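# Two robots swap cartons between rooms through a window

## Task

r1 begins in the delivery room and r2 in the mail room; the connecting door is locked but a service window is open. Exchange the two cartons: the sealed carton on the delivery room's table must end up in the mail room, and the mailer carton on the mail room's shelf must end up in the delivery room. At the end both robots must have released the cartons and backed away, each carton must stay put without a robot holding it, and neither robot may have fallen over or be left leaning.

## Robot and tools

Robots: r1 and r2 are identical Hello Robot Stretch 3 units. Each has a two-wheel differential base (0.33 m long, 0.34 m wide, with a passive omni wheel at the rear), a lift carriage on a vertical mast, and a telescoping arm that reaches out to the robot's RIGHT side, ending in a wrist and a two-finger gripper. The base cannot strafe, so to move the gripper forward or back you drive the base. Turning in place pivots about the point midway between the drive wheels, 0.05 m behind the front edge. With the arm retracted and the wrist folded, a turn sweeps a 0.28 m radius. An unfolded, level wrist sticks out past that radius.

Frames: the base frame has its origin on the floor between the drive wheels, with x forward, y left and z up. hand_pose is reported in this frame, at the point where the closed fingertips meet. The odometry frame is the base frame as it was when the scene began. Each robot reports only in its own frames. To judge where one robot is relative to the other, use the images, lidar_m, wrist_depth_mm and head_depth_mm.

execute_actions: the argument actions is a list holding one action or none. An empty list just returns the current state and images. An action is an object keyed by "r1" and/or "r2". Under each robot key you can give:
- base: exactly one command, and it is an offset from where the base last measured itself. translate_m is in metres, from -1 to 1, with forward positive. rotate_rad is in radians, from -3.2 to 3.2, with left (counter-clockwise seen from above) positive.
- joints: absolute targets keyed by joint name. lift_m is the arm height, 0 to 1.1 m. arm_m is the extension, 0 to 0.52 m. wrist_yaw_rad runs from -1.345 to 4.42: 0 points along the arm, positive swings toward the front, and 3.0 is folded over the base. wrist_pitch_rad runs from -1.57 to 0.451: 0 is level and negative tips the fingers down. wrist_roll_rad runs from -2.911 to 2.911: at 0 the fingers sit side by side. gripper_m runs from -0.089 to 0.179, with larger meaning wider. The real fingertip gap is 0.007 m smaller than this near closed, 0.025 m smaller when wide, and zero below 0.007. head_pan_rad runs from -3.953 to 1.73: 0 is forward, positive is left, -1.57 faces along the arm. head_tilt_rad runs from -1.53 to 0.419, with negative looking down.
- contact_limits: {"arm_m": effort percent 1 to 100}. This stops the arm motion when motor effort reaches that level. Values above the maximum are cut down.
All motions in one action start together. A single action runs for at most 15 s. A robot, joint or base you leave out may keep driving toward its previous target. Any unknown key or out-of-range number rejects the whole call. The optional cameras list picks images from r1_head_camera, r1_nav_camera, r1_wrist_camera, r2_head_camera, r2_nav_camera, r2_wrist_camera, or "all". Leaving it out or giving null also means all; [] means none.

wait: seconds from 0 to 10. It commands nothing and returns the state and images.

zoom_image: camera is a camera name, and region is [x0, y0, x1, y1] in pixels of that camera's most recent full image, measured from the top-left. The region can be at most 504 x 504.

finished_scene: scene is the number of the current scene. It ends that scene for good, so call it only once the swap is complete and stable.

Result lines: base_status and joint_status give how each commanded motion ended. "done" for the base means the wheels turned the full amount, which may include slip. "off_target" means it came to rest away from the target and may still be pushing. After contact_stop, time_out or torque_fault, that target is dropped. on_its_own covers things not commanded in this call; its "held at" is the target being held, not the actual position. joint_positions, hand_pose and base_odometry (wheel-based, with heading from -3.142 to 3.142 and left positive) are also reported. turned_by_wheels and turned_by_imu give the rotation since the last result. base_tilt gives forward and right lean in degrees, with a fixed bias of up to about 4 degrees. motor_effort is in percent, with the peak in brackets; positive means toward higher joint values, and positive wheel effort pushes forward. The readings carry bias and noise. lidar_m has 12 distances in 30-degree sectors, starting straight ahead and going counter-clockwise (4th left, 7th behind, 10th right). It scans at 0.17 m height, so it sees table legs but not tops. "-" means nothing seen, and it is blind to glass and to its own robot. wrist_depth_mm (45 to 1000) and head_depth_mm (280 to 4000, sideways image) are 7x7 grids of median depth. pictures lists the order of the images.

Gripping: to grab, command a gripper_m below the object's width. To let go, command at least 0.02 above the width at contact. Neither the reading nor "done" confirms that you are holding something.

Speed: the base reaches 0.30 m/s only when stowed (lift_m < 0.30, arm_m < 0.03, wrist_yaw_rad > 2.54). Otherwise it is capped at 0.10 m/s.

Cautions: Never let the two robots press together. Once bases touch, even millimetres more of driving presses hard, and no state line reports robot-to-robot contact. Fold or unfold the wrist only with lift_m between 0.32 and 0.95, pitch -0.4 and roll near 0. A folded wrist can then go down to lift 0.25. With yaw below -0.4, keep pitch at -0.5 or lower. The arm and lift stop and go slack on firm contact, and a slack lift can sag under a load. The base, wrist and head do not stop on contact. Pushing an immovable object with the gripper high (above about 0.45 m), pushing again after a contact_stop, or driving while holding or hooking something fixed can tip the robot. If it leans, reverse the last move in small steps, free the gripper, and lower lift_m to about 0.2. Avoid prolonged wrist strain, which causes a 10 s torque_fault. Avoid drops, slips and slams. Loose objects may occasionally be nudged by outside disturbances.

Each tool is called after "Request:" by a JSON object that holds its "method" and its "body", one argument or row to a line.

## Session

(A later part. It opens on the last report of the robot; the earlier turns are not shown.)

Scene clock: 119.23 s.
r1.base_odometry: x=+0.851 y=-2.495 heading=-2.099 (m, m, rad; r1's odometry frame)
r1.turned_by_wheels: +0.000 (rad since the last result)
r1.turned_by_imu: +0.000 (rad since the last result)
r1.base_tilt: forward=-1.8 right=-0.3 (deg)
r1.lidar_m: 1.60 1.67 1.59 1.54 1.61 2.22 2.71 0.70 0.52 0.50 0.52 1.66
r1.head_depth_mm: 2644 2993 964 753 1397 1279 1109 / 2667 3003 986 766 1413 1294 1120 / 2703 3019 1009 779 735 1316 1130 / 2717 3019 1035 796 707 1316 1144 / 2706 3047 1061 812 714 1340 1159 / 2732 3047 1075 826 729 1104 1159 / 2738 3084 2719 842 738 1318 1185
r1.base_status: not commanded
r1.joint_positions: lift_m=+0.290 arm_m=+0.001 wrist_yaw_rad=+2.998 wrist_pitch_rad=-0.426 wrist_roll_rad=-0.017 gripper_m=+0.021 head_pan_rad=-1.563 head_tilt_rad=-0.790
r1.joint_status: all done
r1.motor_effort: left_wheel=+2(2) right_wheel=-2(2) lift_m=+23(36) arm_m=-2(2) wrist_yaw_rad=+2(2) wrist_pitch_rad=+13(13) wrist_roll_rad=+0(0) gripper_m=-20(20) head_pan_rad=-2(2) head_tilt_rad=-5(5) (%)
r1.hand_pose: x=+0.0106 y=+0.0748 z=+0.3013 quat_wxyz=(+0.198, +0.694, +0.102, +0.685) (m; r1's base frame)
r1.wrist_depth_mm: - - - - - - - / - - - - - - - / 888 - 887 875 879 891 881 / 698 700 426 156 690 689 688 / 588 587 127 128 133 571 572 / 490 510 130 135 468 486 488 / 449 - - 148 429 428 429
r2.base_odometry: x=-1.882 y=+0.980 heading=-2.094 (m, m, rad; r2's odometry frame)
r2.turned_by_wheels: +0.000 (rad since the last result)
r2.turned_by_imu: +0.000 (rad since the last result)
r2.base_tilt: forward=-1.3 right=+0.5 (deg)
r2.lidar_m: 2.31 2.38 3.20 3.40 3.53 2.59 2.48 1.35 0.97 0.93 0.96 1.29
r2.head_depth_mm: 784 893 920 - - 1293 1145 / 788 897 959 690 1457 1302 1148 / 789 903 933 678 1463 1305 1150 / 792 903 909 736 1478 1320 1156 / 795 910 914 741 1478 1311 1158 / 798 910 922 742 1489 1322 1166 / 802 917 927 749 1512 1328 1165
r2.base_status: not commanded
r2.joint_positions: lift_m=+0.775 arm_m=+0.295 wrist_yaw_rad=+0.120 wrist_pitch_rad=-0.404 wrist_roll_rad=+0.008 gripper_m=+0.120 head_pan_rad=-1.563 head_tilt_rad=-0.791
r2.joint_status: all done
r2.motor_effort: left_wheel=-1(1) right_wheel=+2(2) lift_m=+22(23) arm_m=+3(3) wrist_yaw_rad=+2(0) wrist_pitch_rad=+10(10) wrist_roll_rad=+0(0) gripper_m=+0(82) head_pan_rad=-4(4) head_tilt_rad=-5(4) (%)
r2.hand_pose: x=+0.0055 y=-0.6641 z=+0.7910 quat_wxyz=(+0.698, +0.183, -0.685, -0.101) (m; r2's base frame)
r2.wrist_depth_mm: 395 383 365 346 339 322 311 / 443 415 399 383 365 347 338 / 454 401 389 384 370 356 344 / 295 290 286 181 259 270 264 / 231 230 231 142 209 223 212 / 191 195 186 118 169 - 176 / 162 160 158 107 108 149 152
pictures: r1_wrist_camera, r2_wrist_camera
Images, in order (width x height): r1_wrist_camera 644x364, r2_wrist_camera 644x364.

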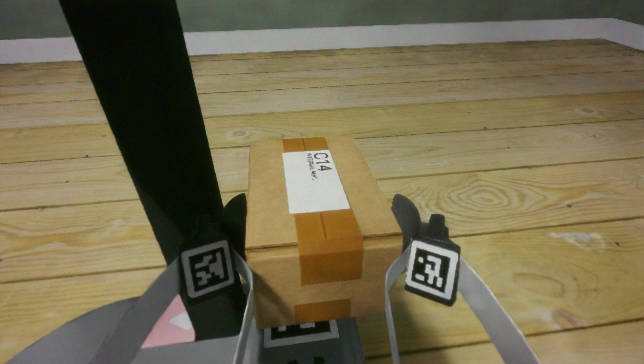

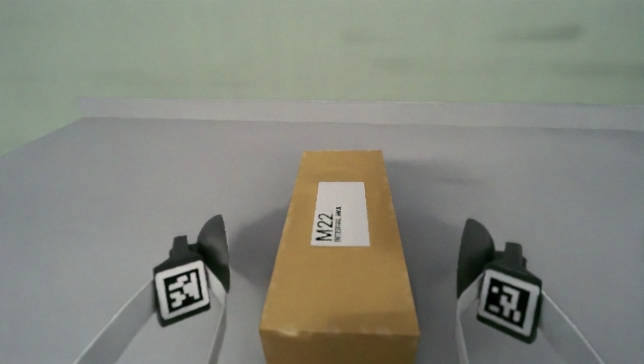

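Request:
{"method": "execute_actions", "body": {
  "actions": [
    {"r1":{"base":{"translate_m":-1}},"r2":{"base":{"translate_m":0.004},"joints":{"lift_m":0.76,"arm_m":0.325}}}
  ],
  "cameras": []
}}

Request:
{"method": "execute_actions", "body": {
  "actions": [
    {"r1":{"base":{"translate_m":-0.98}},"r2":{"joints":{"gripper_m":0.024}}}
  ],
  "cameras": []
}}

Request:
{"method": "execute_actions", "body": {
  "actions": [
    {"r1":{"base":{"rotate_rad":-1.57},"joints":{"head_tilt_rad":-0.5}},"r2":{"joints":{"lift_m":0.88}}}
  ],
  "cameras": ["r2_wrist_camera","r1_nav_camera","r1_head_camera"]
}}

Scene clock: 138.53 s.
r1.base_odometry: x=+1.356 y=-1.632 heading=-2.099 (m, m, rad; r1's odometry frame)
r1.turned_by_wheels: +0.000 (rad since the last result)
r1.turned_by_imu: -0.006 (rad since the last result)
r1.base_tilt: forward=-1.8 right=-0.3 (deg)
r1.lidar_m: 2.61 2.18 1.61 1.55 1.61 1.77 1.71 1.78 2.45 0.48 0.51 0.70
r1.head_depth_mm: 2662 2885 2350 1848 1517 1270 1105 / 2649 2955 2388 1809 1420 1269 1122 / 2678 3028 1006 780 692 1265 1108 / 2666 3003 1034 797 703 1330 1122 / 2691 3029 1061 812 714 1347 1136 / 2703 3026 1090 828 725 1360 1153 / 2674 3085 1115 844 721 1370 1161
r1.base_status: done
r1.joint_positions: lift_m=+0.290 arm_m=+0.001 wrist_yaw_rad=+2.999 wrist_pitch_rad=-0.426 wrist_roll_rad=-0.017 gripper_m=+0.021 head_pan_rad=-1.563 head_tilt_rad=-0.790
r1.joint_status: not commanded
r1.motor_effort: left_wheel=+3(9) right_wheel=-3(10) lift_m=+23(23) arm_m=-2(2) wrist_yaw_rad=+1(2) wrist_pitch_rad=+13(13) wrist_roll_rad=+0(0) gripper_m=-20(20) head_pan_rad=-2(2) head_tilt_rad=-5(5) (%)
r1.hand_pose: x=+0.0105 y=+0.0748 z=+0.3013 quat_wxyz=(+0.198, +0.694, +0.102, +0.685) (m; r1's base frame)
r1.wrist_depth_mm: - - - - - - - / - - - - - - - / 883 - 887 881 880 895 871 / 705 698 425 156 686 683 691 / 587 571 127 127 132 587 579 / 497 521 130 135 469 493 494 / 445 - - 148 428 433 433
r2.base_odometry: x=-1.884 y=+0.976 heading=-2.094 (m, m, rad; r2's odometry frame)
r2.turned_by_wheels: +0.000 (rad since the last result)
r2.turned_by_imu: +0.000 (rad since the last result)
r2.base_tilt: forward=-1.3 right=+0.4 (deg)
r2.lidar_m: 2.30 2.38 3.21 3.41 3.53 2.59 2.48 1.35 0.97 0.93 0.96 1.29
r2.head_depth_mm: 785 896 921 - - 1300 1147 / 786 898 958 692 1459 1307 1151 / 792 901 967 695 1471 1306 1149 / 793 903 939 736 1473 1314 1162 / 796 909 916 742 1489 1320 1159 / 798 911 924 743 1489 1316 1162 / 803 915 957 746 1497 1325 1171
r2.base_status: done
r2.joint_positions: lift_m=+0.760 arm_m=+0.325 wrist_yaw_rad=+0.120 wrist_pitch_rad=-0.392 wrist_roll_rad=+0.008 gripper_m=+0.120 head_pan_rad=-1.563 head_tilt_rad=-0.791
r2.joint_status: all done
r2.motor_effort: left_wheel=-2(2) right_wheel=+2(4) lift_m=+20(21) arm_m=+4(4) wrist_yaw_rad=+0(1) wrist_pitch_rad=+3(10) wrist_roll_rad=+0(0) gripper_m=-1(0) head_pan_rad=-3(3) head_tilt_rad=-5(4) (%)
r2.hand_pose: x=+0.0057 y=-0.6956 z=+0.7790 quat_wxyz=(+0.698, +0.179, -0.686, -0.097) (m; r2's base frame)
r2.wrist_depth_mm: 367 349 335 322 309 298 286 / 403 387 367 353 337 322 309 / 388 378 367 355 341 324 314 / 276 270 265 159 241 251 246 / 214 212 212 125 185 206 196 / 175 179 164 103 110 - 163 / 147 146 141 88 89 137 139
pictures: none
No camera images: the call's "cameras" was empty. Leave "cameras" out to get every camera's image.

Scene clock: 143.47 s.
r1.base_odometry: x=+1.850 y=-0.785 heading=-2.099 (m, m, rad; r1's odometry frame)
r1.turned_by_wheels: +0.000 (rad since the last result)
r1.turned_by_imu: -0.005 (rad since the last result)
r1.base_tilt: forward=-1.7 right=-0.3 (deg)
r1.lidar_m: 1.89 2.20 1.62 1.56 1.04 0.76 0.73 0.76 1.05 2.82 1.45 1.04
r1.head_depth_mm: 2294 2445 2262 1836 1509 1273 1110 / 2648 3003 2411 1877 1537 1290 1120 / 2682 2974 2444 1888 1549 1303 1129 / 2676 3046 2527 1928 1573 1325 1143 / 2683 3005 2549 1968 1600 1348 1152 / 2663 3043 2632 2007 1623 1362 1171 / 2689 3064 2719 2064 1653 1380 1180
r1.base_status: done
r1.joint_positions: lift_m=+0.290 arm_m=+0.001 wrist_yaw_rad=+2.999 wrist_pitch_rad=-0.426 wrist_roll_rad=-0.017 gripper_m=+0.021 head_pan_rad=-1.563 head_tilt_rad=-0.790
r1.joint_status: not commanded
r1.motor_effort: left_wheel=+2(7) right_wheel=-3(12) lift_m=+23(23) arm_m=-2(2) wrist_yaw_rad=+0(1) wrist_pitch_rad=+13(13) wrist_roll_rad=+0(0) gripper_m=-20(20) head_pan_rad=-2(2) head_tilt_rad=-5(5) (%)
r1.hand_pose: x=+0.0105 y=+0.0748 z=+0.3013 quat_wxyz=(+0.198, +0.694, +0.102, +0.685) (m; r1's base frame)
r1.wrist_depth_mm: - - - - - - - / - - - - - - - / 898 - 897 904 882 870 871 / 703 703 426 157 677 692 680 / 589 583 127 127 133 578 571 / 499 513 129 135 465 491 489 / 438 - - 148 437 429 433
r2.base_odometry: x=-1.884 y=+0.976 heading=-2.094 (m, m, rad; r2's odometry frame)
r2.turned_by_wheels: +0.000 (rad since the last result)
r2.turned_by_imu: +0.000 (rad since the last result)
r2.base_tilt: forward=-1.3 right=+0.5 (deg)
r2.lidar_m: 2.30 2.37 3.19 3.40 3.53 2.58 2.48 1.34 0.97 0.93 0.96 1.29
r2.head_depth_mm: 785 890 922 - - 1300 1146 / 788 896 963 690 1454 1300 1147 / 791 900 966 696 1475 1303 1156 / 794 904 909 737 1471 1317 1155 / 797 909 913 739 1486 1326 1157 / 801 910 920 745 1496 1328 1164 / 803 914 957 746 1503 1334 1167
r2.base_status: not commanded
r2.joint_positions: lift_m=+0.760 arm_m=+0.325 wrist_yaw_rad=+0.120 wrist_pitch_rad=-0.387 wrist_roll_rad=+0.008 gripper_m=+0.038 head_pan_rad=-1.563 head_tilt_rad=-0.791
r2.joint_status: gripper_m off_target (ended at +0.038, target +0.024)
r2.on_its_own: gripper_m is held at +0.037, not at your +0.024, by its stall guard, which is not easing now
r2.motor_effort: left_wheel=-1(1) right_wheel=+2(2) lift_m=+21(21) arm_m=+2(4) wrist_yaw_rad=+0(2) wrist_pitch_rad=+1(4) wrist_roll_rad=+0(0) gripper_m=-21(100) head_pan_rad=-4(5) head_tilt_rad=-4(5) (%)
r2.hand_pose: x=+0.0057 y=-0.6962 z=+0.7800 quat_wxyz=(+0.698, +0.177, -0.687, -0.095) (m; r2's base frame)
r2.wrist_depth_mm: 362 348 336 321 308 296 288 / 397 380 368 349 334 321 309 / 396 385 365 356 341 327 317 / 280 272 270 162 243 251 248 / 215 214 218 126 137 202 198 / 176 176 108 103 106 169 163 / 149 148 139 89 90 138 140
pictures: none
No camera images: the call's "cameras" was empty. Leave "cameras" out to get every camera's image.

Scene clock: 145.63 s.
r1.base_odometry: x=+1.850 y=-0.785 heading=+2.614 (m, m, rad; r1's odometry frame)
r1.turned_by_wheels: -1.570 (rad since the last result)
r1.turned_by_imu: -1.567 (rad since the last result)
r1.base_tilt: forward=-1.7 right=-0.3 (deg)
r1.lidar_m: 2.98 1.45 1.04 2.06 2.17 1.60 1.56 1.02 0.76 0.74 0.77 1.07
r1.head_depth_mm: 583 629 682 746 821 915 1034 / 586 633 686 753 826 924 1043 / 589 637 692 759 837 931 1057 / 593 642 698 764 843 942 1070 / 597 646 702 768 850 950 1077 / 601 652 705 780 839 959 1089 / 598 - - 1036 703 969 1104
r1.base_status: done
r1.joint_positions: lift_m=+0.290 arm_m=+0.001 wrist_yaw_rad=+2.999 wrist_pitch_rad=-0.426 wrist_roll_rad=-0.017 gripper_m=+0.021 head_pan_rad=-1.563 head_tilt_rad=-0.507
r1.joint_status: all done
r1.motor_effort: left_wheel=+3(12) right_wheel=-3(11) lift_m=+23(23) arm_m=-2(2) wrist_yaw_rad=+1(1) wrist_pitch_rad=+13(13) wrist_roll_rad=+0(0) gripper_m=-20(19) head_pan_rad=-2(2) head_tilt_rad=+3(21) (%)
r1.hand_pose: x=+0.0105 y=+0.0748 z=+0.3012 quat_wxyz=(+0.198, +0.694, +0.102, +0.685) (m; r1's base frame)
r1.wrist_depth_mm: - - - - - - - / - - - - - - - / 902 - 888 876 874 877 871 / 713 714 423 157 682 688 687 / 587 574 127 128 133 583 573 / 502 510 130 135 470 488 485 / 453 - - 148 431 430 431
r2.base_odometry: x=-1.884 y=+0.976 heading=-2.094 (m, m, rad; r2's odometry frame)
r2.turned_by_wheels: +0.000 (rad since the last result)
r2.turned_by_imu: +0.000 (rad since the last result)
r2.base_tilt: forward=-1.4 right=+0.5 (deg)
r2.lidar_m: 2.30 2.38 3.19 3.42 3.54 2.60 2.48 1.34 0.97 0.93 0.96 1.29
r2.head_depth_mm: 783 858 838 708 1450 1296 1153 / 788 849 839 730 1453 1304 1147 / 791 865 - 733 1463 1309 1156 / 791 902 879 734 1472 1316 1155 / 797 908 913 744 1478 1324 1157 / 799 911 922 747 1491 1328 1166 / 801 914 958 750 1503 1328 1165
r2.base_status: not commanded
r2.joint_positions: lift_m=+0.880 arm_m=+0.325 wrist_yaw_rad=+0.120 wrist_pitch_rad=-0.407 wrist_roll_rad=+0.008 gripper_m=+0.038 head_pan_rad=-1.563 head_tilt_rad=-0.791
r2.joint_status: all done
r2.on_its_own: gripper_m is held at +0.037, not at your +0.024, by its stall guard, which is not easing now
r2.motor_effort: left_wheel=-1(1) right_wheel=+1(2) lift_m=+39(40) arm_m=+3(4) wrist_yaw_rad=+0(0) wrist_pitch_rad=+11(12) wrist_roll_rad=+0(1) gripper_m=-20(20) head_pan_rad=-4(5) head_tilt_rad=-4(4) (%)
r2.hand_pose: x=+0.0054 y=-0.6939 z=+0.8949 quat_wxyz=(+0.697, +0.184, -0.685, -0.102) (m; r2's base frame)
r2.wrist_depth_mm: 365 352 337 322 308 298 288 / 404 382 364 351 333 322 310 / 449 421 402 385 369 349 337 / 496 457 438 170 397 384 371 / 402 389 399 130 142 367 360 / 326 322 115 105 108 307 299 / 276 274 256 89 91 254 256
pictures: r1_head_camera (sideways: a quarter turn clockwise sets it upright), r1_nav_camera (sideways: a quarter turn counterclockwise sets it upright), r2_wrist_camera
Images, in order (width x height): r1_head_camera 896x504, r1_nav_camera 672x504, r2_wrist_camera 644x364.

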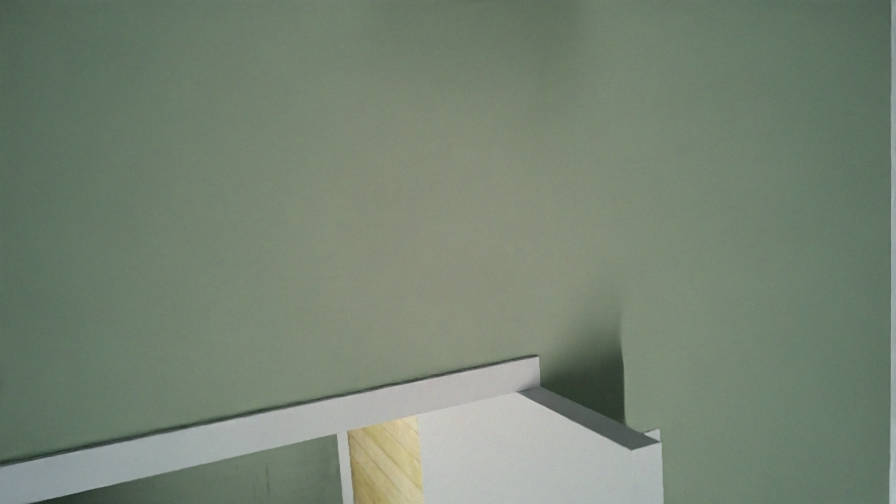

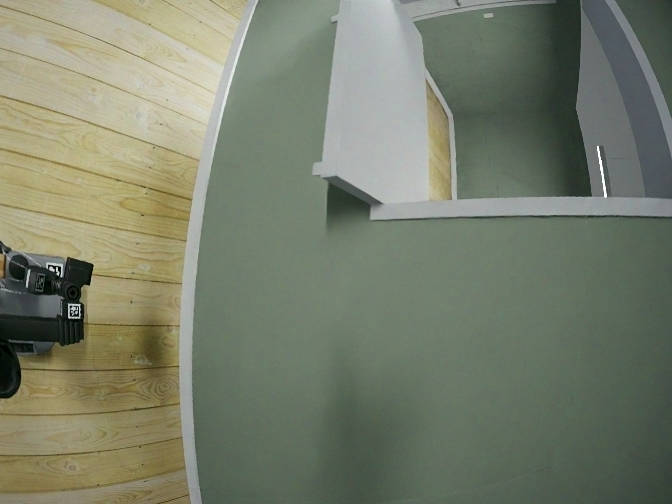

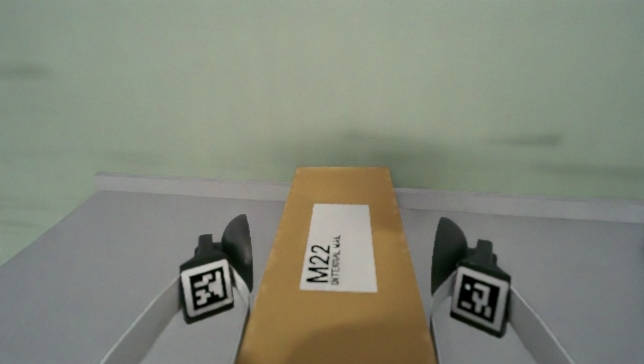

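Request:
{"method": "execute_actions", "body": {
  "actions": [
    {"r1":{"base":{"translate_m":0.46},"joints":{"lift_m":0.94}},"r2":{"joints":{"arm_m":0,"wrist_yaw_rad":3.0}}}
  ],
  "cameras": []
}}

Request:
{"method": "execute_actions", "body": {
  "actions": [
    {"r1":{"joints":{"wrist_yaw_rad":0,"head_tilt_rad":-0.7}},"r2":{"base":{"rotate_rad":1.6},"joints":{"lift_m":0.29}}}
  ],
  "cameras": ["r1_wrist_camera","r1_head_camera","r2_wrist_camera"]
}}

Request:
{"method": "execute_actions", "body": {
  "actions": [
    {"r1":{"joints":{"arm_m":0.42}},"r2":{"base":{"translate_m":1}}}
  ],
  "cameras": ["r1_wrist_camera","r1_head_camera"]
}}

Scene clock: 161.40 s.
r1.base_odometry: x=+1.452 y=-0.554 heading=+2.614 (m, m, rad; r1's odometry frame)
r1.turned_by_wheels: +0.000 (rad since the last result)
r1.turned_by_imu: +0.002 (rad since the last result)
r1.base_tilt: forward=-1.8 right=-0.3 (deg)
r1.lidar_m: 2.74 2.87 1.13 0.91 2.79 2.08 2.02 1.04 0.77 0.75 0.78 1.09
r1.head_depth_mm: 683 722 763 778 621 925 - / - - - 895 633 938 - / - - - 921 646 942 - / - - - 949 659 956 - / - - - 973 673 968 1083 / - - - 1004 686 973 1108 / - - - 1035 701 987 1120
r1.base_status: done
r1.joint_positions: lift_m=+0.940 arm_m=+0.001 wrist_yaw_rad=+2.999 wrist_pitch_rad=-0.426 wrist_roll_rad=-0.017 gripper_m=+0.021 head_pan_rad=-1.563 head_tilt_rad=-0.507
r1.joint_status: all done
r1.motor_effort: left_wheel=+2(14) right_wheel=-3(6) lift_m=+42(44) arm_m=-2(2) wrist_yaw_rad=+1(2) wrist_pitch_rad=+13(13) wrist_roll_rad=+0(0) gripper_m=-20(20) head_pan_rad=-2(2) head_tilt_rad=+3(3) (%)
r1.hand_pose: x=+0.0104 y=+0.0748 z=+0.9504 quat_wxyz=(+0.198, +0.694, +0.102, +0.685) (m; r1's base frame)
r1.wrist_depth_mm: - - - - - - - / - - - 990 - - - / - - - - - - - / - - - 156 - - - / - - 127 127 132 - - / - - 130 135 - - - / - - - - - - -
r2.base_odometry: x=-1.884 y=+0.976 heading=-2.094 (m, m, rad; r2's odometry frame)
r2.turned_by_wheels: +0.000 (rad since the last result)
r2.turned_by_imu: +0.000 (rad since the last result)
r2.base_tilt: forward=-1.2 right=+0.6 (deg)
r2.lidar_m: 2.30 2.37 3.19 3.42 3.54 2.59 2.48 1.34 0.97 0.93 0.96 1.29
r2.head_depth_mm: 786 895 892 725 1444 - 1133 / 789 901 898 729 1475 - 1137 / 791 904 901 731 1475 - - / 793 903 911 740 1480 - 1154 / 795 907 917 740 1487 1346 1159 / 801 911 925 744 1489 1320 1166 / 801 917 962 749 1500 1324 1167
r2.base_status: not commanded
r2.joint_positions: lift_m=+0.880 arm_m=+0.002 wrist_yaw_rad=+2.999 wrist_pitch_rad=-0.407 wrist_roll_rad=+0.008 gripper_m=+0.038 head_pan_rad=-1.563 head_tilt_rad=-0.791
r2.joint_status: all done
joint sent to its limit — the command would take r2.arm_m past its lower limit, so that joint was sent only as far as its limit.
r2.on_its_own: gripper_m is held at +0.037, not at your +0.024, by its stall guard, which is not easing now
r2.motor_effort: left_wheel=-1(1) right_wheel=+2(2) lift_m=+38(39) arm_m=-3(3) wrist_yaw_rad=+1(3) wrist_pitch_rad=+11(11) wrist_roll_rad=+0(0) gripper_m=-20(20) head_pan_rad=-3(5) head_tilt_rad=-4(5) (%)
r2.hand_pose: x=+0.0109 y=+0.0762 z=+0.8949 quat_wxyz=(+0.193, +0.703, +0.093, +0.678) (m; r2's base frame)
r2.wrist_depth_mm: - - - - - - - / - - - - - - - / - - - - - - - / - - - 170 - - - / - - - 130 142 - - / - - - 106 108 - - / - - 95 89 91 - -
pictures: none
No camera images: the call's "cameras" was empty. Leave "cameras" out to get every camera's image.

Scene clock: 167.60 s.
r1.base_odometry: x=+1.452 y=-0.554 heading=+2.614 (m, m, rad; r1's odometry frame)
r1.turned_by_wheels: +0.000 (rad since the last result)
r1.turned_by_imu: +0.000 (rad since the last result)
r1.base_tilt: forward=-1.7 right=-0.3 (deg)
r1.lidar_m: 2.74 2.87 1.13 0.91 2.79 2.09 2.01 1.04 0.77 0.75 0.78 1.09
r1.head_depth_mm: 683 717 758 630 944 - - / - - 883 646 - - - / - - 915 660 - - 1185 / - - 939 672 1011 1208 1190 / - - 968 688 1019 1220 1204 / - - 999 700 1020 1241 1224 / - - 1040 719 1033 1249 1234
r1.base_status: not commanded
r1.joint_positions: lift_m=+0.940 arm_m=+0.001 wrist_yaw_rad=+0.002 wrist_pitch_rad=-0.426 wrist_roll_rad=-0.017 gripper_m=+0.021 head_pan_rad=-1.563 head_tilt_rad=-0.691
r1.joint_status: all done
r1.motor_effort: left_wheel=+2(3) right_wheel=-2(3) lift_m=+42(42) arm_m=-2(2) wrist_yaw_rad=-3(3) wrist_pitch_rad=+13(13) wrist_roll_rad=+0(0) gripper_m=-20(21) head_pan_rad=-2(2) head_tilt_rad=-4(19) (%)
r1.hand_pose: x=-0.0211 y=-0.3696 z=+0.9504 quat_wxyz=(+0.697, +0.152, -0.685, -0.148) (m; r1's base frame)
r1.wrist_depth_mm: 774 758 768 772 700 448 446 / 491 492 489 488 485 491 487 / 364 359 364 356 356 520 536 / 341 342 325 157 326 587 588 / 697 690 132 128 134 676 678 / 791 800 137 135 779 765 778 / 927 908 933 906 915 892 892
r2.base_odometry: x=-1.884 y=+0.976 heading=-0.494 (m, m, rad; r2's odometry frame)
r2.turned_by_wheels: +1.600 (rad since the last result)
r2.turned_by_imu: +1.584 (rad since the last result)
r2.base_tilt: forward=-1.4 right=+0.3 (deg)
r2.lidar_m: 3.41 3.46 2.57 2.48 1.30 0.96 0.93 0.96 1.34 2.30 2.40 3.31
r2.head_depth_mm: 2001 2282 2191 1787 1508 1301 1145 / 2007 2306 2223 1805 1511 1307 1151 / 2036 2313 2219 1796 1514 1310 1155 / 2055 2341 2265 1805 1534 1313 1153 / 2055 2344 2267 1827 1535 1318 1158 / 2080 2396 2285 1835 1547 1321 1164 / 2085 2382 2299 1841 1543 1338 1169
r2.base_status: done
r2.joint_positions: lift_m=+0.290 arm_m=+0.002 wrist_yaw_rad=+2.999 wrist_pitch_rad=-0.408 wrist_roll_rad=+0.008 gripper_m=+0.038 head_pan_rad=-1.563 head_tilt_rad=-0.791
r2.joint_status: all done
r2.on_its_own: gripper_m is held at +0.037, not at your +0.024, by its stall guard, which is not easing now
r2.motor_effort: left_wheel=-2(8) right_wheel=+2(3) lift_m=+23(32) arm_m=-3(4) wrist_yaw_rad=+0(1) wrist_pitch_rad=+12(12) wrist_roll_rad=+0(0) gripper_m=-20(20) head_pan_rad=-4(5) head_tilt_rad=-5(5) (%)
r2.hand_pose: x=+0.0109 y=+0.0761 z=+0.3053 quat_wxyz=(+0.193, +0.703, +0.093, +0.678) (m; r2's base frame)
r2.wrist_depth_mm: - - - - - - - / - - - - - - - / - - - - - - - / 863 849 838 169 751 785 771 / 682 665 655 129 141 630 611 / 553 560 - 106 108 528 512 / 471 - 88 89 91 437 446
pictures: r1_head_camera (sideways: a quarter turn clockwise sets it upright), r1_wrist_camera, r2_wrist_camera
Images, in order (width x height): r1_head_camera 896x504, r1_wrist_camera 644x364, r2_wrist_camera 644x364.

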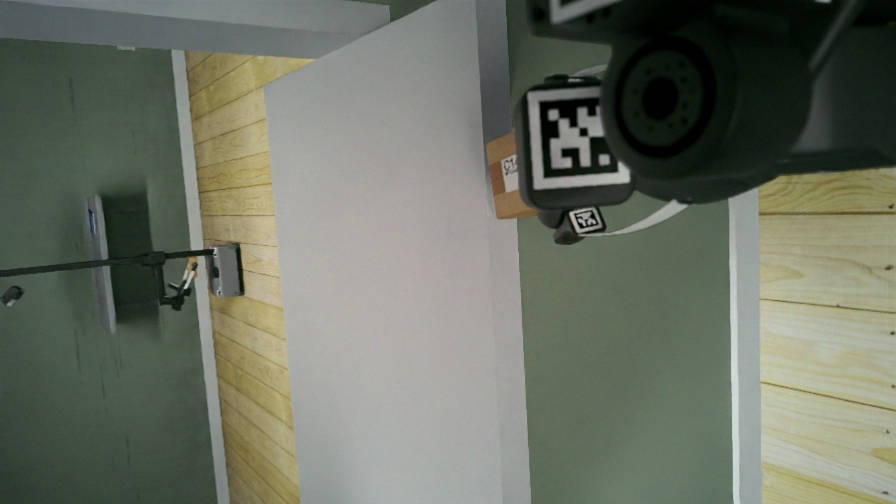

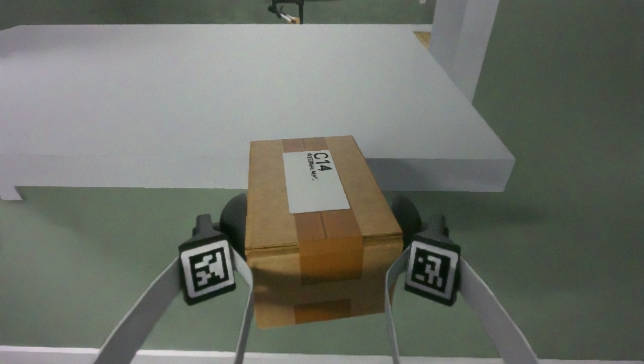

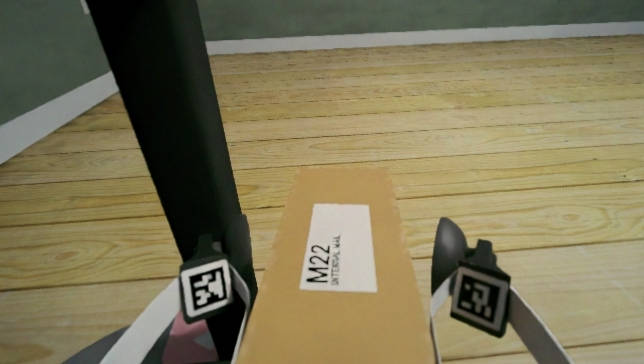

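Scene clock: 172.70 s.
r1.base_odometry: x=+1.452 y=-0.554 heading=+2.614 (m, m, rad; r1's odometry frame)
r1.turned_by_wheels: +0.000 (rad since the last result)
r1.turned_by_imu: +0.000 (rad since the last result)
r1.base_tilt: forward=-1.8 right=-0.2 (deg)
r1.lidar_m: 2.75 2.86 1.12 0.91 2.79 2.07 2.01 1.03 0.77 0.75 0.78 1.09
r1.head_depth_mm: 682 703 - 626 984 1178 1146 / - - 805 644 995 1192 1166 / - - 789 657 996 1207 1181 / - - 940 672 1013 1215 1188 / - - 964 685 1016 1228 1201 / - - 996 701 1027 1239 1216 / - - 1031 717 1028 1252 1233
r1.base_status: not commanded
r1.joint_positions: lift_m=+0.940 arm_m=+0.420 wrist_yaw_rad=+0.000 wrist_pitch_rad=-0.426 wrist_roll_rad=-0.017 gripper_m=+0.021 head_pan_rad=-1.563 head_tilt_rad=-0.691
r1.joint_status: all done
r1.motor_effort: left_wheel=+3(2) right_wheel=-2(3) lift_m=+42(42) arm_m=+2(3) wrist_yaw_rad=+0(3) wrist_pitch_rad=+13(13) wrist_roll_rad=+0(0) gripper_m=-20(21) head_pan_rad=-2(2) head_tilt_rad=-5(5) (%)
r1.hand_pose: x=-0.0214 y=-0.7881 z=+0.9504 quat_wxyz=(+0.697, +0.151, -0.685, -0.148) (m; r1's base frame)
r1.wrist_depth_mm: - - - - - - - / - - - - - - - / 357 359 359 358 360 - 231 / 284 287 271 156 282 281 229 / 236 235 132 128 133 233 218 / 200 201 136 134 188 199 200 / 174 174 175 171 175 174 174
r2.base_odometry: x=-1.003 y=+0.502 heading=-0.494 (m, m, rad; r2's odometry frame)
r2.turned_by_wheels: +0.000 (rad since the last result)
r2.turned_by_imu: -0.002 (rad since the last result)
r2.base_tilt: forward=-1.2 right=+0.6 (deg)
r2.lidar_m: 2.40 2.50 2.54 2.46 2.57 2.00 1.93 2.02 2.40 2.32 2.40 2.48
r2.head_depth_mm: 2034 2295 2206 1782 1507 1298 1143 / 2036 2323 2237 1794 1510 1309 1150 / 2053 2328 2236 1813 1520 1307 1154 / 2044 2335 2225 1818 1528 1313 1154 / 2072 2371 2261 1830 1535 1320 1161 / 2070 2349 2257 1836 1535 1326 1162 / 2077 2384 2275 1836 1543 1335 1169
r2.base_status: done
r2.joint_positions: lift_m=+0.290 arm_m=+0.002 wrist_yaw_rad=+2.999 wrist_pitch_rad=-0.408 wrist_roll_rad=+0.008 gripper_m=+0.038 head_pan_rad=-1.563 head_tilt_rad=-0.791
r2.joint_status: not commanded
r2.on_its_own: gripper_m is held at +0.037, not at your +0.024, by its stall guard, which is not easing now
r2.motor_effort: left_wheel=-1(9) right_wheel=+1(7) lift_m=+24(23) arm_m=-3(2) wrist_yaw_rad=+1(2) wrist_pitch_rad=+12(11) wrist_roll_rad=+0(0) gripper_m=-20(20) head_pan_rad=-4(3) head_tilt_rad=-5(4) (%)
r2.hand_pose: x=+0.0108 y=+0.0761 z=+0.3052 quat_wxyz=(+0.193, +0.703, +0.093, +0.678) (m; r2's base frame)
r2.wrist_depth_mm: - - - - - - - / - - - - - - - / - - - - - - - / 897 870 836 169 770 794 787 / 677 672 651 129 142 628 618 / 558 542 - 106 109 520 516 / 467 - 88 89 91 430 439
pictures: r1_head_camera (sideways: a quarter turn clockwise sets it upright), r1_wrist_camera
Images, in order (width x height): r1_head_camera 896x504, r1_wrist_camera 644x364.

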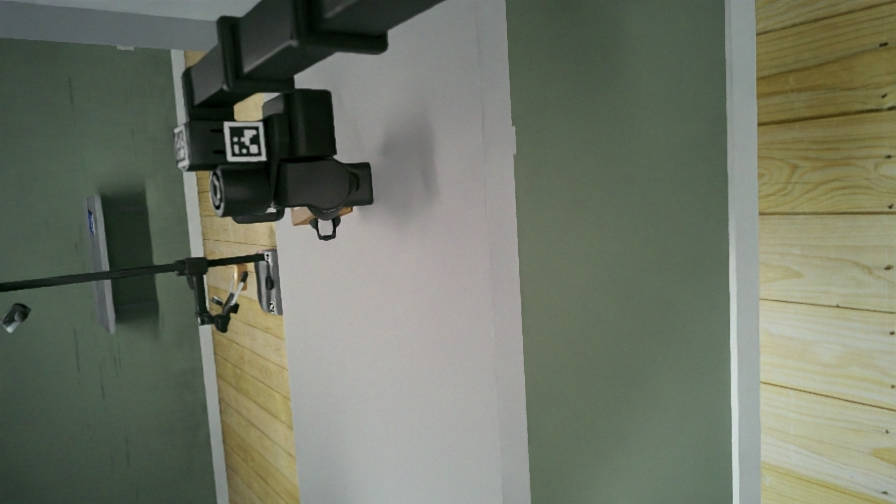

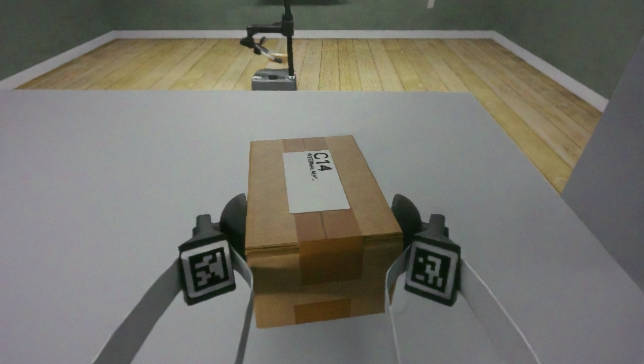

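Lower by ~.027, extend a bit more.

Request:
{"method": "execute_actions", "body": {
  "actions": [
    {"r1":{"joints":{"arm_m":0.5,"lift_m":0.915}},"r2":{"base":{"translate_m":1}}}
  ],
  "cameras": []
}}

Request:
{"method": "execute_actions", "body": {
  "actions": [
    {"r1":{"joints":{"gripper_m":0.14}},"r2":{"base":{"translate_m":0.7}}}
  ],
  "cameras": []
}}

Request:
{"method": "execute_actions", "body": {
  "actions": [
    {"r1":{"joints":{"arm_m":0.02,"lift_m":0.96}},"r2":{"base":{"rotate_rad":1.59},"joints":{"lift_m":0.95,"head_tilt_rad":-0.7}}}
  ],
  "cameras": []
}}

Request:
{"method": "execute_actions", "body": {
  "actions": [
    {"r1":{"base":{"translate_m":0.35}},"r2":{"base":{"translate_m":0.1},"joints":{"wrist_yaw_rad":0}}}
  ],
  "cameras": ["r2_wrist_camera","r2_head_camera","r2_nav_camera"]
}}

Scene clock: 186.37 s.
r1.base_odometry: x=+1.452 y=-0.554 heading=+2.614 (m, m, rad; r1's odometry frame)
r1.turned_by_wheels: +0.000 (rad since the last result)
r1.turned_by_imu: -0.001 (rad since the last result)
r1.base_tilt: forward=-1.8 right=-0.3 (deg)
r1.lidar_m: 2.75 2.87 1.12 0.91 2.79 2.07 2.01 1.03 0.77 0.75 0.78 1.08
r1.head_depth_mm: 682 708 - 614 988 1179 1151 / - - 809 644 991 1196 1165 / - - 816 656 1001 1207 1176 / - - 939 673 1007 1220 1188 / - - 969 685 1016 1221 1202 / - - 998 699 1024 1233 1214 / - - 1031 718 1032 1246 1236
r1.base_status: not commanded
r1.joint_positions: lift_m=+0.915 arm_m=+0.500 wrist_yaw_rad=+0.000 wrist_pitch_rad=-0.425 wrist_roll_rad=-0.017 gripper_m=+0.021 head_pan_rad=-1.563 head_tilt_rad=-0.691
r1.joint_status: all done
r1.motor_effort: left_wheel=+2(3) right_wheel=-3(2) lift_m=+22(36) arm_m=+2(0) wrist_yaw_rad=-1(0) wrist_pitch_rad=+12(13) wrist_roll_rad=+0(0) gripper_m=-20(21) head_pan_rad=-2(2) head_tilt_rad=-4(5) (%)
r1.hand_pose: x=-0.0214 y=-0.8682 z=+0.9265 quat_wxyz=(+0.697, +0.151, -0.685, -0.148) (m; r1's base frame)
r1.wrist_depth_mm: - - - - - - - / - - - - - - - / 309 310 306 308 305 307 - / 245 242 234 157 242 242 - / 203 202 132 128 132 200 201 / 172 172 137 135 162 171 171 / 149 150 150 147 150 149 149
r2.base_odometry: x=-0.123 y=+0.028 heading=-0.494 (m, m, rad; r2's odometry frame)
r2.turned_by_wheels: +0.000 (rad since the last result)
r2.turned_by_imu: -0.002 (rad since the last result)
r2.base_tilt: forward=-1.3 right=+0.4 (deg)
r2.lidar_m: 1.39 1.45 2.00 2.45 2.55 3.06 2.94 3.07 2.41 2.31 1.93 1.45
r2.head_depth_mm: 2031 2305 2208 1786 1505 1295 1151 / 2018 2301 2209 1802 1518 1300 1150 / 2051 2308 2220 1800 1514 1311 1149 / 2046 2342 2236 1813 1528 1307 1163 / 2062 2354 2231 1829 1536 1317 1162 / 2099 2402 2268 1828 1543 1323 1164 / 2125 2432 2279 1850 1553 1323 1170
r2.base_status: done
r2.joint_positions: lift_m=+0.290 arm_m=+0.002 wrist_yaw_rad=+2.999 wrist_pitch_rad=-0.408 wrist_roll_rad=+0.008 gripper_m=+0.038 head_pan_rad=-1.563 head_tilt_rad=-0.791
r2.joint_status: not commanded
r2.on_its_own: gripper_m is held at +0.037, not at your +0.024, by its stall guard, which is not easing now
r2.motor_effort: left_wheel=-1(10) right_wheel=+1(7) lift_m=+24(23) arm_m=-3(3) wrist_yaw_rad=-1(1) wrist_pitch_rad=+12(12) wrist_roll_rad=+0(0) gripper_m=-20(21) head_pan_rad=-5(4) head_tilt_rad=-4(4) (%)
r2.hand_pose: x=+0.0107 y=+0.0761 z=+0.3052 quat_wxyz=(+0.193, +0.703, +0.093, +0.678) (m; r2's base frame)
r2.wrist_depth_mm: - - - - - - - / - - - - - - - / - - - - - - - / 853 850 816 170 767 772 772 / 684 665 651 130 142 630 624 / 548 548 - 105 108 534 516 / 471 - 88 89 91 434 437
pictures: none
No camera images: the call's "cameras" was empty. Leave "cameras" out to get every camera's image.

Scene clock: 190.50 s.
r1.base_odometry: x=+1.452 y=-0.554 heading=+2.614 (m, m, rad; r1's odometry frame)
r1.turned_by_wheels: +0.000 (rad since the last result)
r1.turned_by_imu: +0.000 (rad since the last result)
r1.base_tilt: forward=-1.8 right=-0.3 (deg)
r1.lidar_m: 2.74 2.87 1.12 0.91 2.79 2.08 2.02 1.03 0.77 0.75 0.78 1.09
r1.head_depth_mm: 681 705 - 613 985 1186 1148 / - - 809 643 997 1195 1163 / - - 816 658 997 1197 1185 / - - 920 671 1008 1213 1198 / - - 966 686 1019 1227 1204 / - - 996 700 1026 1240 1214 / - - 1027 719 1032 1252 1226
r1.base_status: not commanded
r1.joint_positions: lift_m=+0.915 arm_m=+0.500 wrist_yaw_rad=+0.000 wrist_pitch_rad=-0.422 wrist_roll_rad=-0.017 gripper_m=+0.140 head_pan_rad=-1.563 head_tilt_rad=-0.691
r1.joint_status: all done
r1.motor_effort: left_wheel=+3(2) right_wheel=-2(3) lift_m=+22(22) arm_m=+2(2) wrist_yaw_rad=-1(1) wrist_pitch_rad=+11(13) wrist_roll_rad=+0(0) gripper_m=+0(79) head_pan_rad=-3(2) head_tilt_rad=-5(4) (%)
r1.hand_pose: x=-0.0214 y=-0.8686 z=+0.9271 quat_wxyz=(+0.698, +0.150, -0.685, -0.147) (m; r1's base frame)
r1.wrist_depth_mm: - - - - - - - / - - - - - - - / 312 312 310 308 311 308 - / 244 245 235 160 243 244 - / 204 211 196 133 196 209 201 / 178 - 168 135 168 - 172 / - 151 150 148 150 150 150
r2.base_odometry: x=+0.493 y=-0.304 heading=-0.494 (m, m, rad; r2's odometry frame)
r2.turned_by_wheels: +0.000 (rad since the last result)
r2.turned_by_imu: -0.001 (rad since the last result)
r2.base_tilt: forward=-1.3 right=+0.5 (deg)
r2.lidar_m: 0.69 0.72 0.99 2.45 2.55 3.53 3.66 3.30 2.41 2.33 0.97 0.71
r2.head_depth_mm: 2028 2307 2202 1779 1505 1301 1148 / 2023 2321 2201 1803 1515 1310 1152 / 2074 2355 2236 1813 1515 1311 1152 / 2072 2356 2238 1818 1526 1313 1155 / 2086 2404 2261 1825 1537 1323 1160 / 2075 2269 2150 1824 1537 1323 1163 / 1639 1651 1664 1678 1546 1329 1167
r2.base_status: done
r2.joint_positions: lift_m=+0.290 arm_m=+0.002 wrist_yaw_rad=+2.999 wrist_pitch_rad=-0.408 wrist_roll_rad=+0.008 gripper_m=+0.038 head_pan_rad=-1.563 head_tilt_rad=-0.791
r2.joint_status: not commanded
r2.on_its_own: gripper_m is held at +0.037, not at your +0.024, by its stall guard, which is not easing now
r2.motor_effort: left_wheel=-1(8) right_wheel=+2(8) lift_m=+23(23) arm_m=-3(3) wrist_yaw_rad=+1(0) wrist_pitch_rad=+12(12) wrist_roll_rad=+0(0) gripper_m=-20(20) head_pan_rad=-3(4) head_tilt_rad=-5(4) (%)
r2.hand_pose: x=+0.0107 y=+0.0761 z=+0.3052 quat_wxyz=(+0.193, +0.703, +0.093, +0.678) (m; r2's base frame)
r2.wrist_depth_mm: - - - - - - 756 / - - - - - - 759 / - - - - - - 749 / 863 836 830 169 763 791 726 / 681 663 648 129 142 632 609 / 562 550 - 106 109 533 521 / 470 - 88 89 91 437 438
pictures: none
No camera images: the call's "cameras" was empty. Leave "cameras" out to get every camera's image.

Scene clock: 197.33 s.
r1.base_odometry: x=+1.452 y=-0.554 heading=+2.614 (m, m, rad; r1's odometry frame)
r1.turned_by_wheels: +0.000 (rad since the last result)
r1.turned_by_imu: -0.001 (rad since the last result)
r1.base_tilt: forward=-1.8 right=-0.3 (deg)
r1.lidar_m: 2.74 2.88 1.12 0.91 2.80 2.08 2.02 1.04 0.77 0.75 0.78 1.09
r1.head_depth_mm: 682 717 756 686 - - 1102 / - - 887 674 - - - / - - 856 701 - 1241 1156 / - - 934 672 1028 1211 1194 / - - 968 688 1013 1228 1203 / - - 1002 702 1024 1236 1223 / 1392 - 1035 717 1033 1253 1234
r1.base_status: not commanded
r1.joint_positions: lift_m=+0.960 arm_m=+0.020 wrist_yaw_rad=+0.000 wrist_pitch_rad=-0.421 wrist_roll_rad=-0.017 gripper_m=+0.140 head_pan_rad=-1.563 head_tilt_rad=-0.691
r1.joint_status: all done
r1.motor_effort: left_wheel=+3(3) right_wheel=-3(2) lift_m=+42(44) arm_m=-2(4) wrist_yaw_rad=-1(1) wrist_pitch_rad=+11(11) wrist_roll_rad=+0(0) gripper_m=+1(0) head_pan_rad=-2(2) head_tilt_rad=-5(4) (%)
r1.hand_pose: x=-0.0214 y=-0.3892 z=+0.9716 quat_wxyz=(+0.698, +0.149, -0.685, -0.147) (m; r1's base frame)
r1.wrist_depth_mm: - - - - - 425 438 / 566 558 549 546 524 473 469 / 414 414 410 411 409 522 518 / 331 331 328 321 324 453 571 / 674 653 664 643 642 624 631 / 775 - 749 731 737 - 723 / 899 898 893 866 860 856 829
r2.base_odometry: x=+0.493 y=-0.304 heading=+1.096 (m, m, rad; r2's odometry frame)
r2.turned_by_wheels: +1.590 (rad since the last result)
r2.turned_by_imu: +1.574 (rad since the last result)
r2.base_tilt: forward=-1.3 right=+0.4 (deg)
r2.lidar_m: 2.44 2.57 3.64 3.65 3.21 2.38 2.32 0.94 0.71 0.69 0.72 1.02
r2.head_depth_mm: - 3559 759 602 - - 1184 / 2685 3433 765 594 - - - / 2741 3612 772 596 951 - - / 2726 3332 776 601 954 - 1182 / - 3708 782 605 986 - 1196 / 1529 3512 791 628 1061 1297 1198 / - 3753 796 632 1081 1321 1209
r2.base_status: done
r2.joint_positions: lift_m=+0.950 arm_m=+0.002 wrist_yaw_rad=+2.999 wrist_pitch_rad=-0.408 wrist_roll_rad=+0.008 gripper_m=+0.038 head_pan_rad=-1.563 head_tilt_rad=-0.705
r2.joint_status: all done
r2.on_its_own: gripper_m is held at +0.037, not at your +0.024, by its stall guard, which is not easing now
r2.motor_effort: left_wheel=-2(9) right_wheel=+2(7) lift_m=+39(41) arm_m=-3(2) wrist_yaw_rad=+0(1) wrist_pitch_rad=+12(12) wrist_roll_rad=+0(0) gripper_m=-21(21) head_pan_rad=-4(4) head_tilt_rad=+2(11) (%)
r2.hand_pose: x=+0.0107 y=+0.0760 z=+0.9645 quat_wxyz=(+0.193, +0.703, +0.093, +0.678) (m; r2's base frame)
r2.wrist_depth_mm: - - - - - - - / - - - - - - - / - - - - - - - / - - - 169 - - - / - - - 130 142 - - / - - - 106 108 - - / - - 96 89 91 - -
pictures: none
No camera images: the call's "cameras" was empty. Leave "cameras" out to get every camera's image.

Scene clock: 201.80 s.
r1.base_odometry: x=+1.150 y=-0.378 heading=+2.614 (m, m, rad; r1's odometry frame)
r1.turned_by_wheels: +0.000 (rad since the last result)
r1.turned_by_imu: +0.001 (rad since the last result)
r1.base_tilt: forward=-1.7 right=-0.3 (deg)
r1.lidar_m: 2.39 2.50 0.95 1.02 0.94 2.44 2.37 1.05 0.78 0.75 0.79 1.10
r1.head_depth_mm: - - 863 683 - - 1101 / - - 888 673 - - - / - 1620 915 700 - 1257 1158 / 1363 - 942 672 1044 1231 1194 / - - 964 686 1029 1247 1204 / - - 1003 700 1041 1257 1211 / - - 862 719 1044 1264 1235
r1.base_status: done
r1.joint_positions: lift_m=+0.960 arm_m=+0.020 wrist_yaw_rad=+0.000 wrist_pitch_rad=-0.421 wrist_roll_rad=-0.017 gripper_m=+0.140 head_pan_rad=-1.563 head_tilt_rad=-0.691
r1.joint_status: not commanded
r1.motor_effort: left_wheel=+2(9) right_wheel=-2(2) lift_m=+42(42) arm_m=-2(2) wrist_yaw_rad=-1(0) wrist_pitch_rad=+11(10) wrist_roll_rad=+0(0) gripper_m=+1(0) head_pan_rad=-2(2) head_tilt_rad=-4(5) (%)
r1.hand_pose: x=-0.0214 y=-0.3892 z=+0.9716 quat_wxyz=(+0.698, +0.149, -0.685, -0.147) (m; r1's base frame)
r1.wrist_depth_mm: 475 - - - - - - / 500 566 555 550 560 561 557 / 416 408 409 411 402 410 408 / 340 338 339 332 329 326 325 / 681 656 681 668 657 633 653 / 762 - 763 765 739 - 726 / 908 920 893 875 849 855 872
r2.base_odometry: x=+0.539 y=-0.215 heading=+1.096 (m, m, rad; r2's odometry frame)
r2.turned_by_wheels: +0.000 (rad since the last result)
r2.turned_by_imu: +0.000 (rad since the last result)
r2.base_tilt: forward=-1.3 right=+0.6 (deg)
r2.lidar_m: 2.34 2.47 3.50 3.65 3.34 2.48 2.38 0.95 0.71 0.69 0.73 1.02
r2.head_depth_mm: - 3348 760 609 - - - / 2634 3360 766 616 - - - / 1424 3410 771 636 - - - / - 3474 775 619 1034 1281 1191 / - 3691 784 623 1047 1293 1196 / - 3746 788 628 1070 1300 1202 / - 3766 730 631 1086 1317 1203
r2.base_status: done
r2.joint_positions: lift_m=+0.950 arm_m=+0.002 wrist_yaw_rad=+0.002 wrist_pitch_rad=-0.408 wrist_roll_rad=+0.008 gripper_m=+0.038 head_pan_rad=-1.563 head_tilt_rad=-0.705
r2.joint_status: all done
r2.on_its_own: gripper_m is held at +0.037, not at your +0.024, by its stall guard, which is not easing now
r2.motor_effort: left_wheel=-2(3) right_wheel=+2(4) lift_m=+38(39) arm_m=-2(2) wrist_yaw_rad=-1(4) wrist_pitch_rad=+12(12) wrist_roll_rad=+0(0) gripper_m=-20(20) head_pan_rad=-4(4) head_tilt_rad=+2(2) (%)
r2.hand_pose: x=-0.0212 y=-0.3729 z=+0.9645 quat_wxyz=(+0.690, +0.144, -0.695, -0.144) (m; r2's base frame)
r2.wrist_depth_mm: 559 - - - - - - / 569 - 761 724 706 668 519 / 497 457 490 474 464 444 440 / 373 364 353 169 330 337 330 / 317 312 298 130 142 272 267 / 760 723 115 105 108 602 603 / 917 865 787 89 91 726 672
pictures: r2_head_camera (sideways: a quarter turn clockwise sets it upright), r2_nav_camera (sideways: a quarter turn counterclockwise sets it upright), r2_wrist_camera
Images, in order (width x height): r2_head_camera 896x504, r2_nav_camera 672x504, r2_wrist_camera 644x364.

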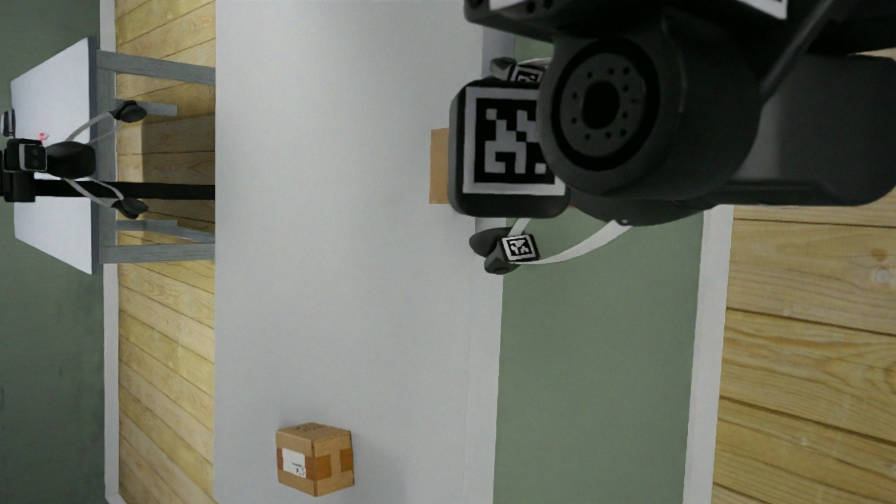

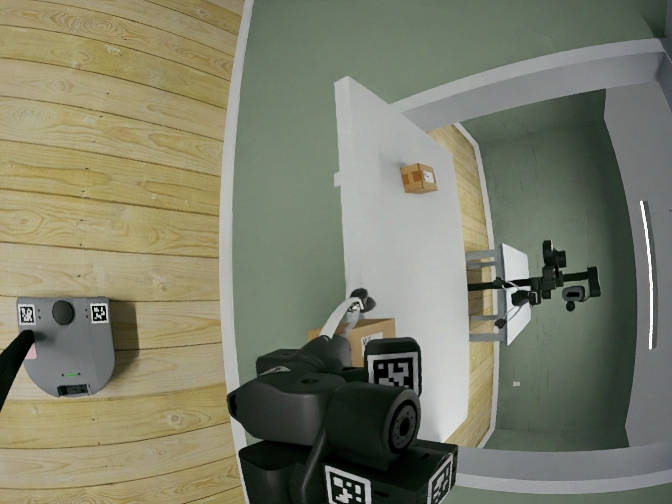

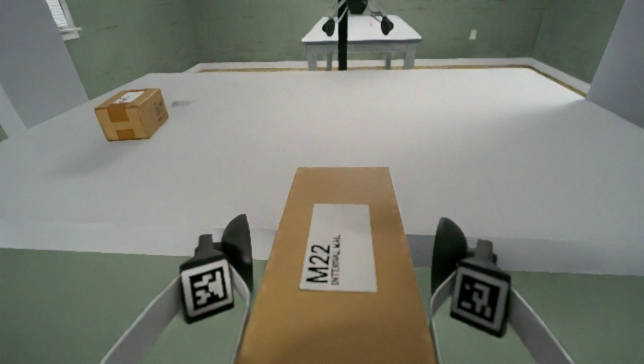

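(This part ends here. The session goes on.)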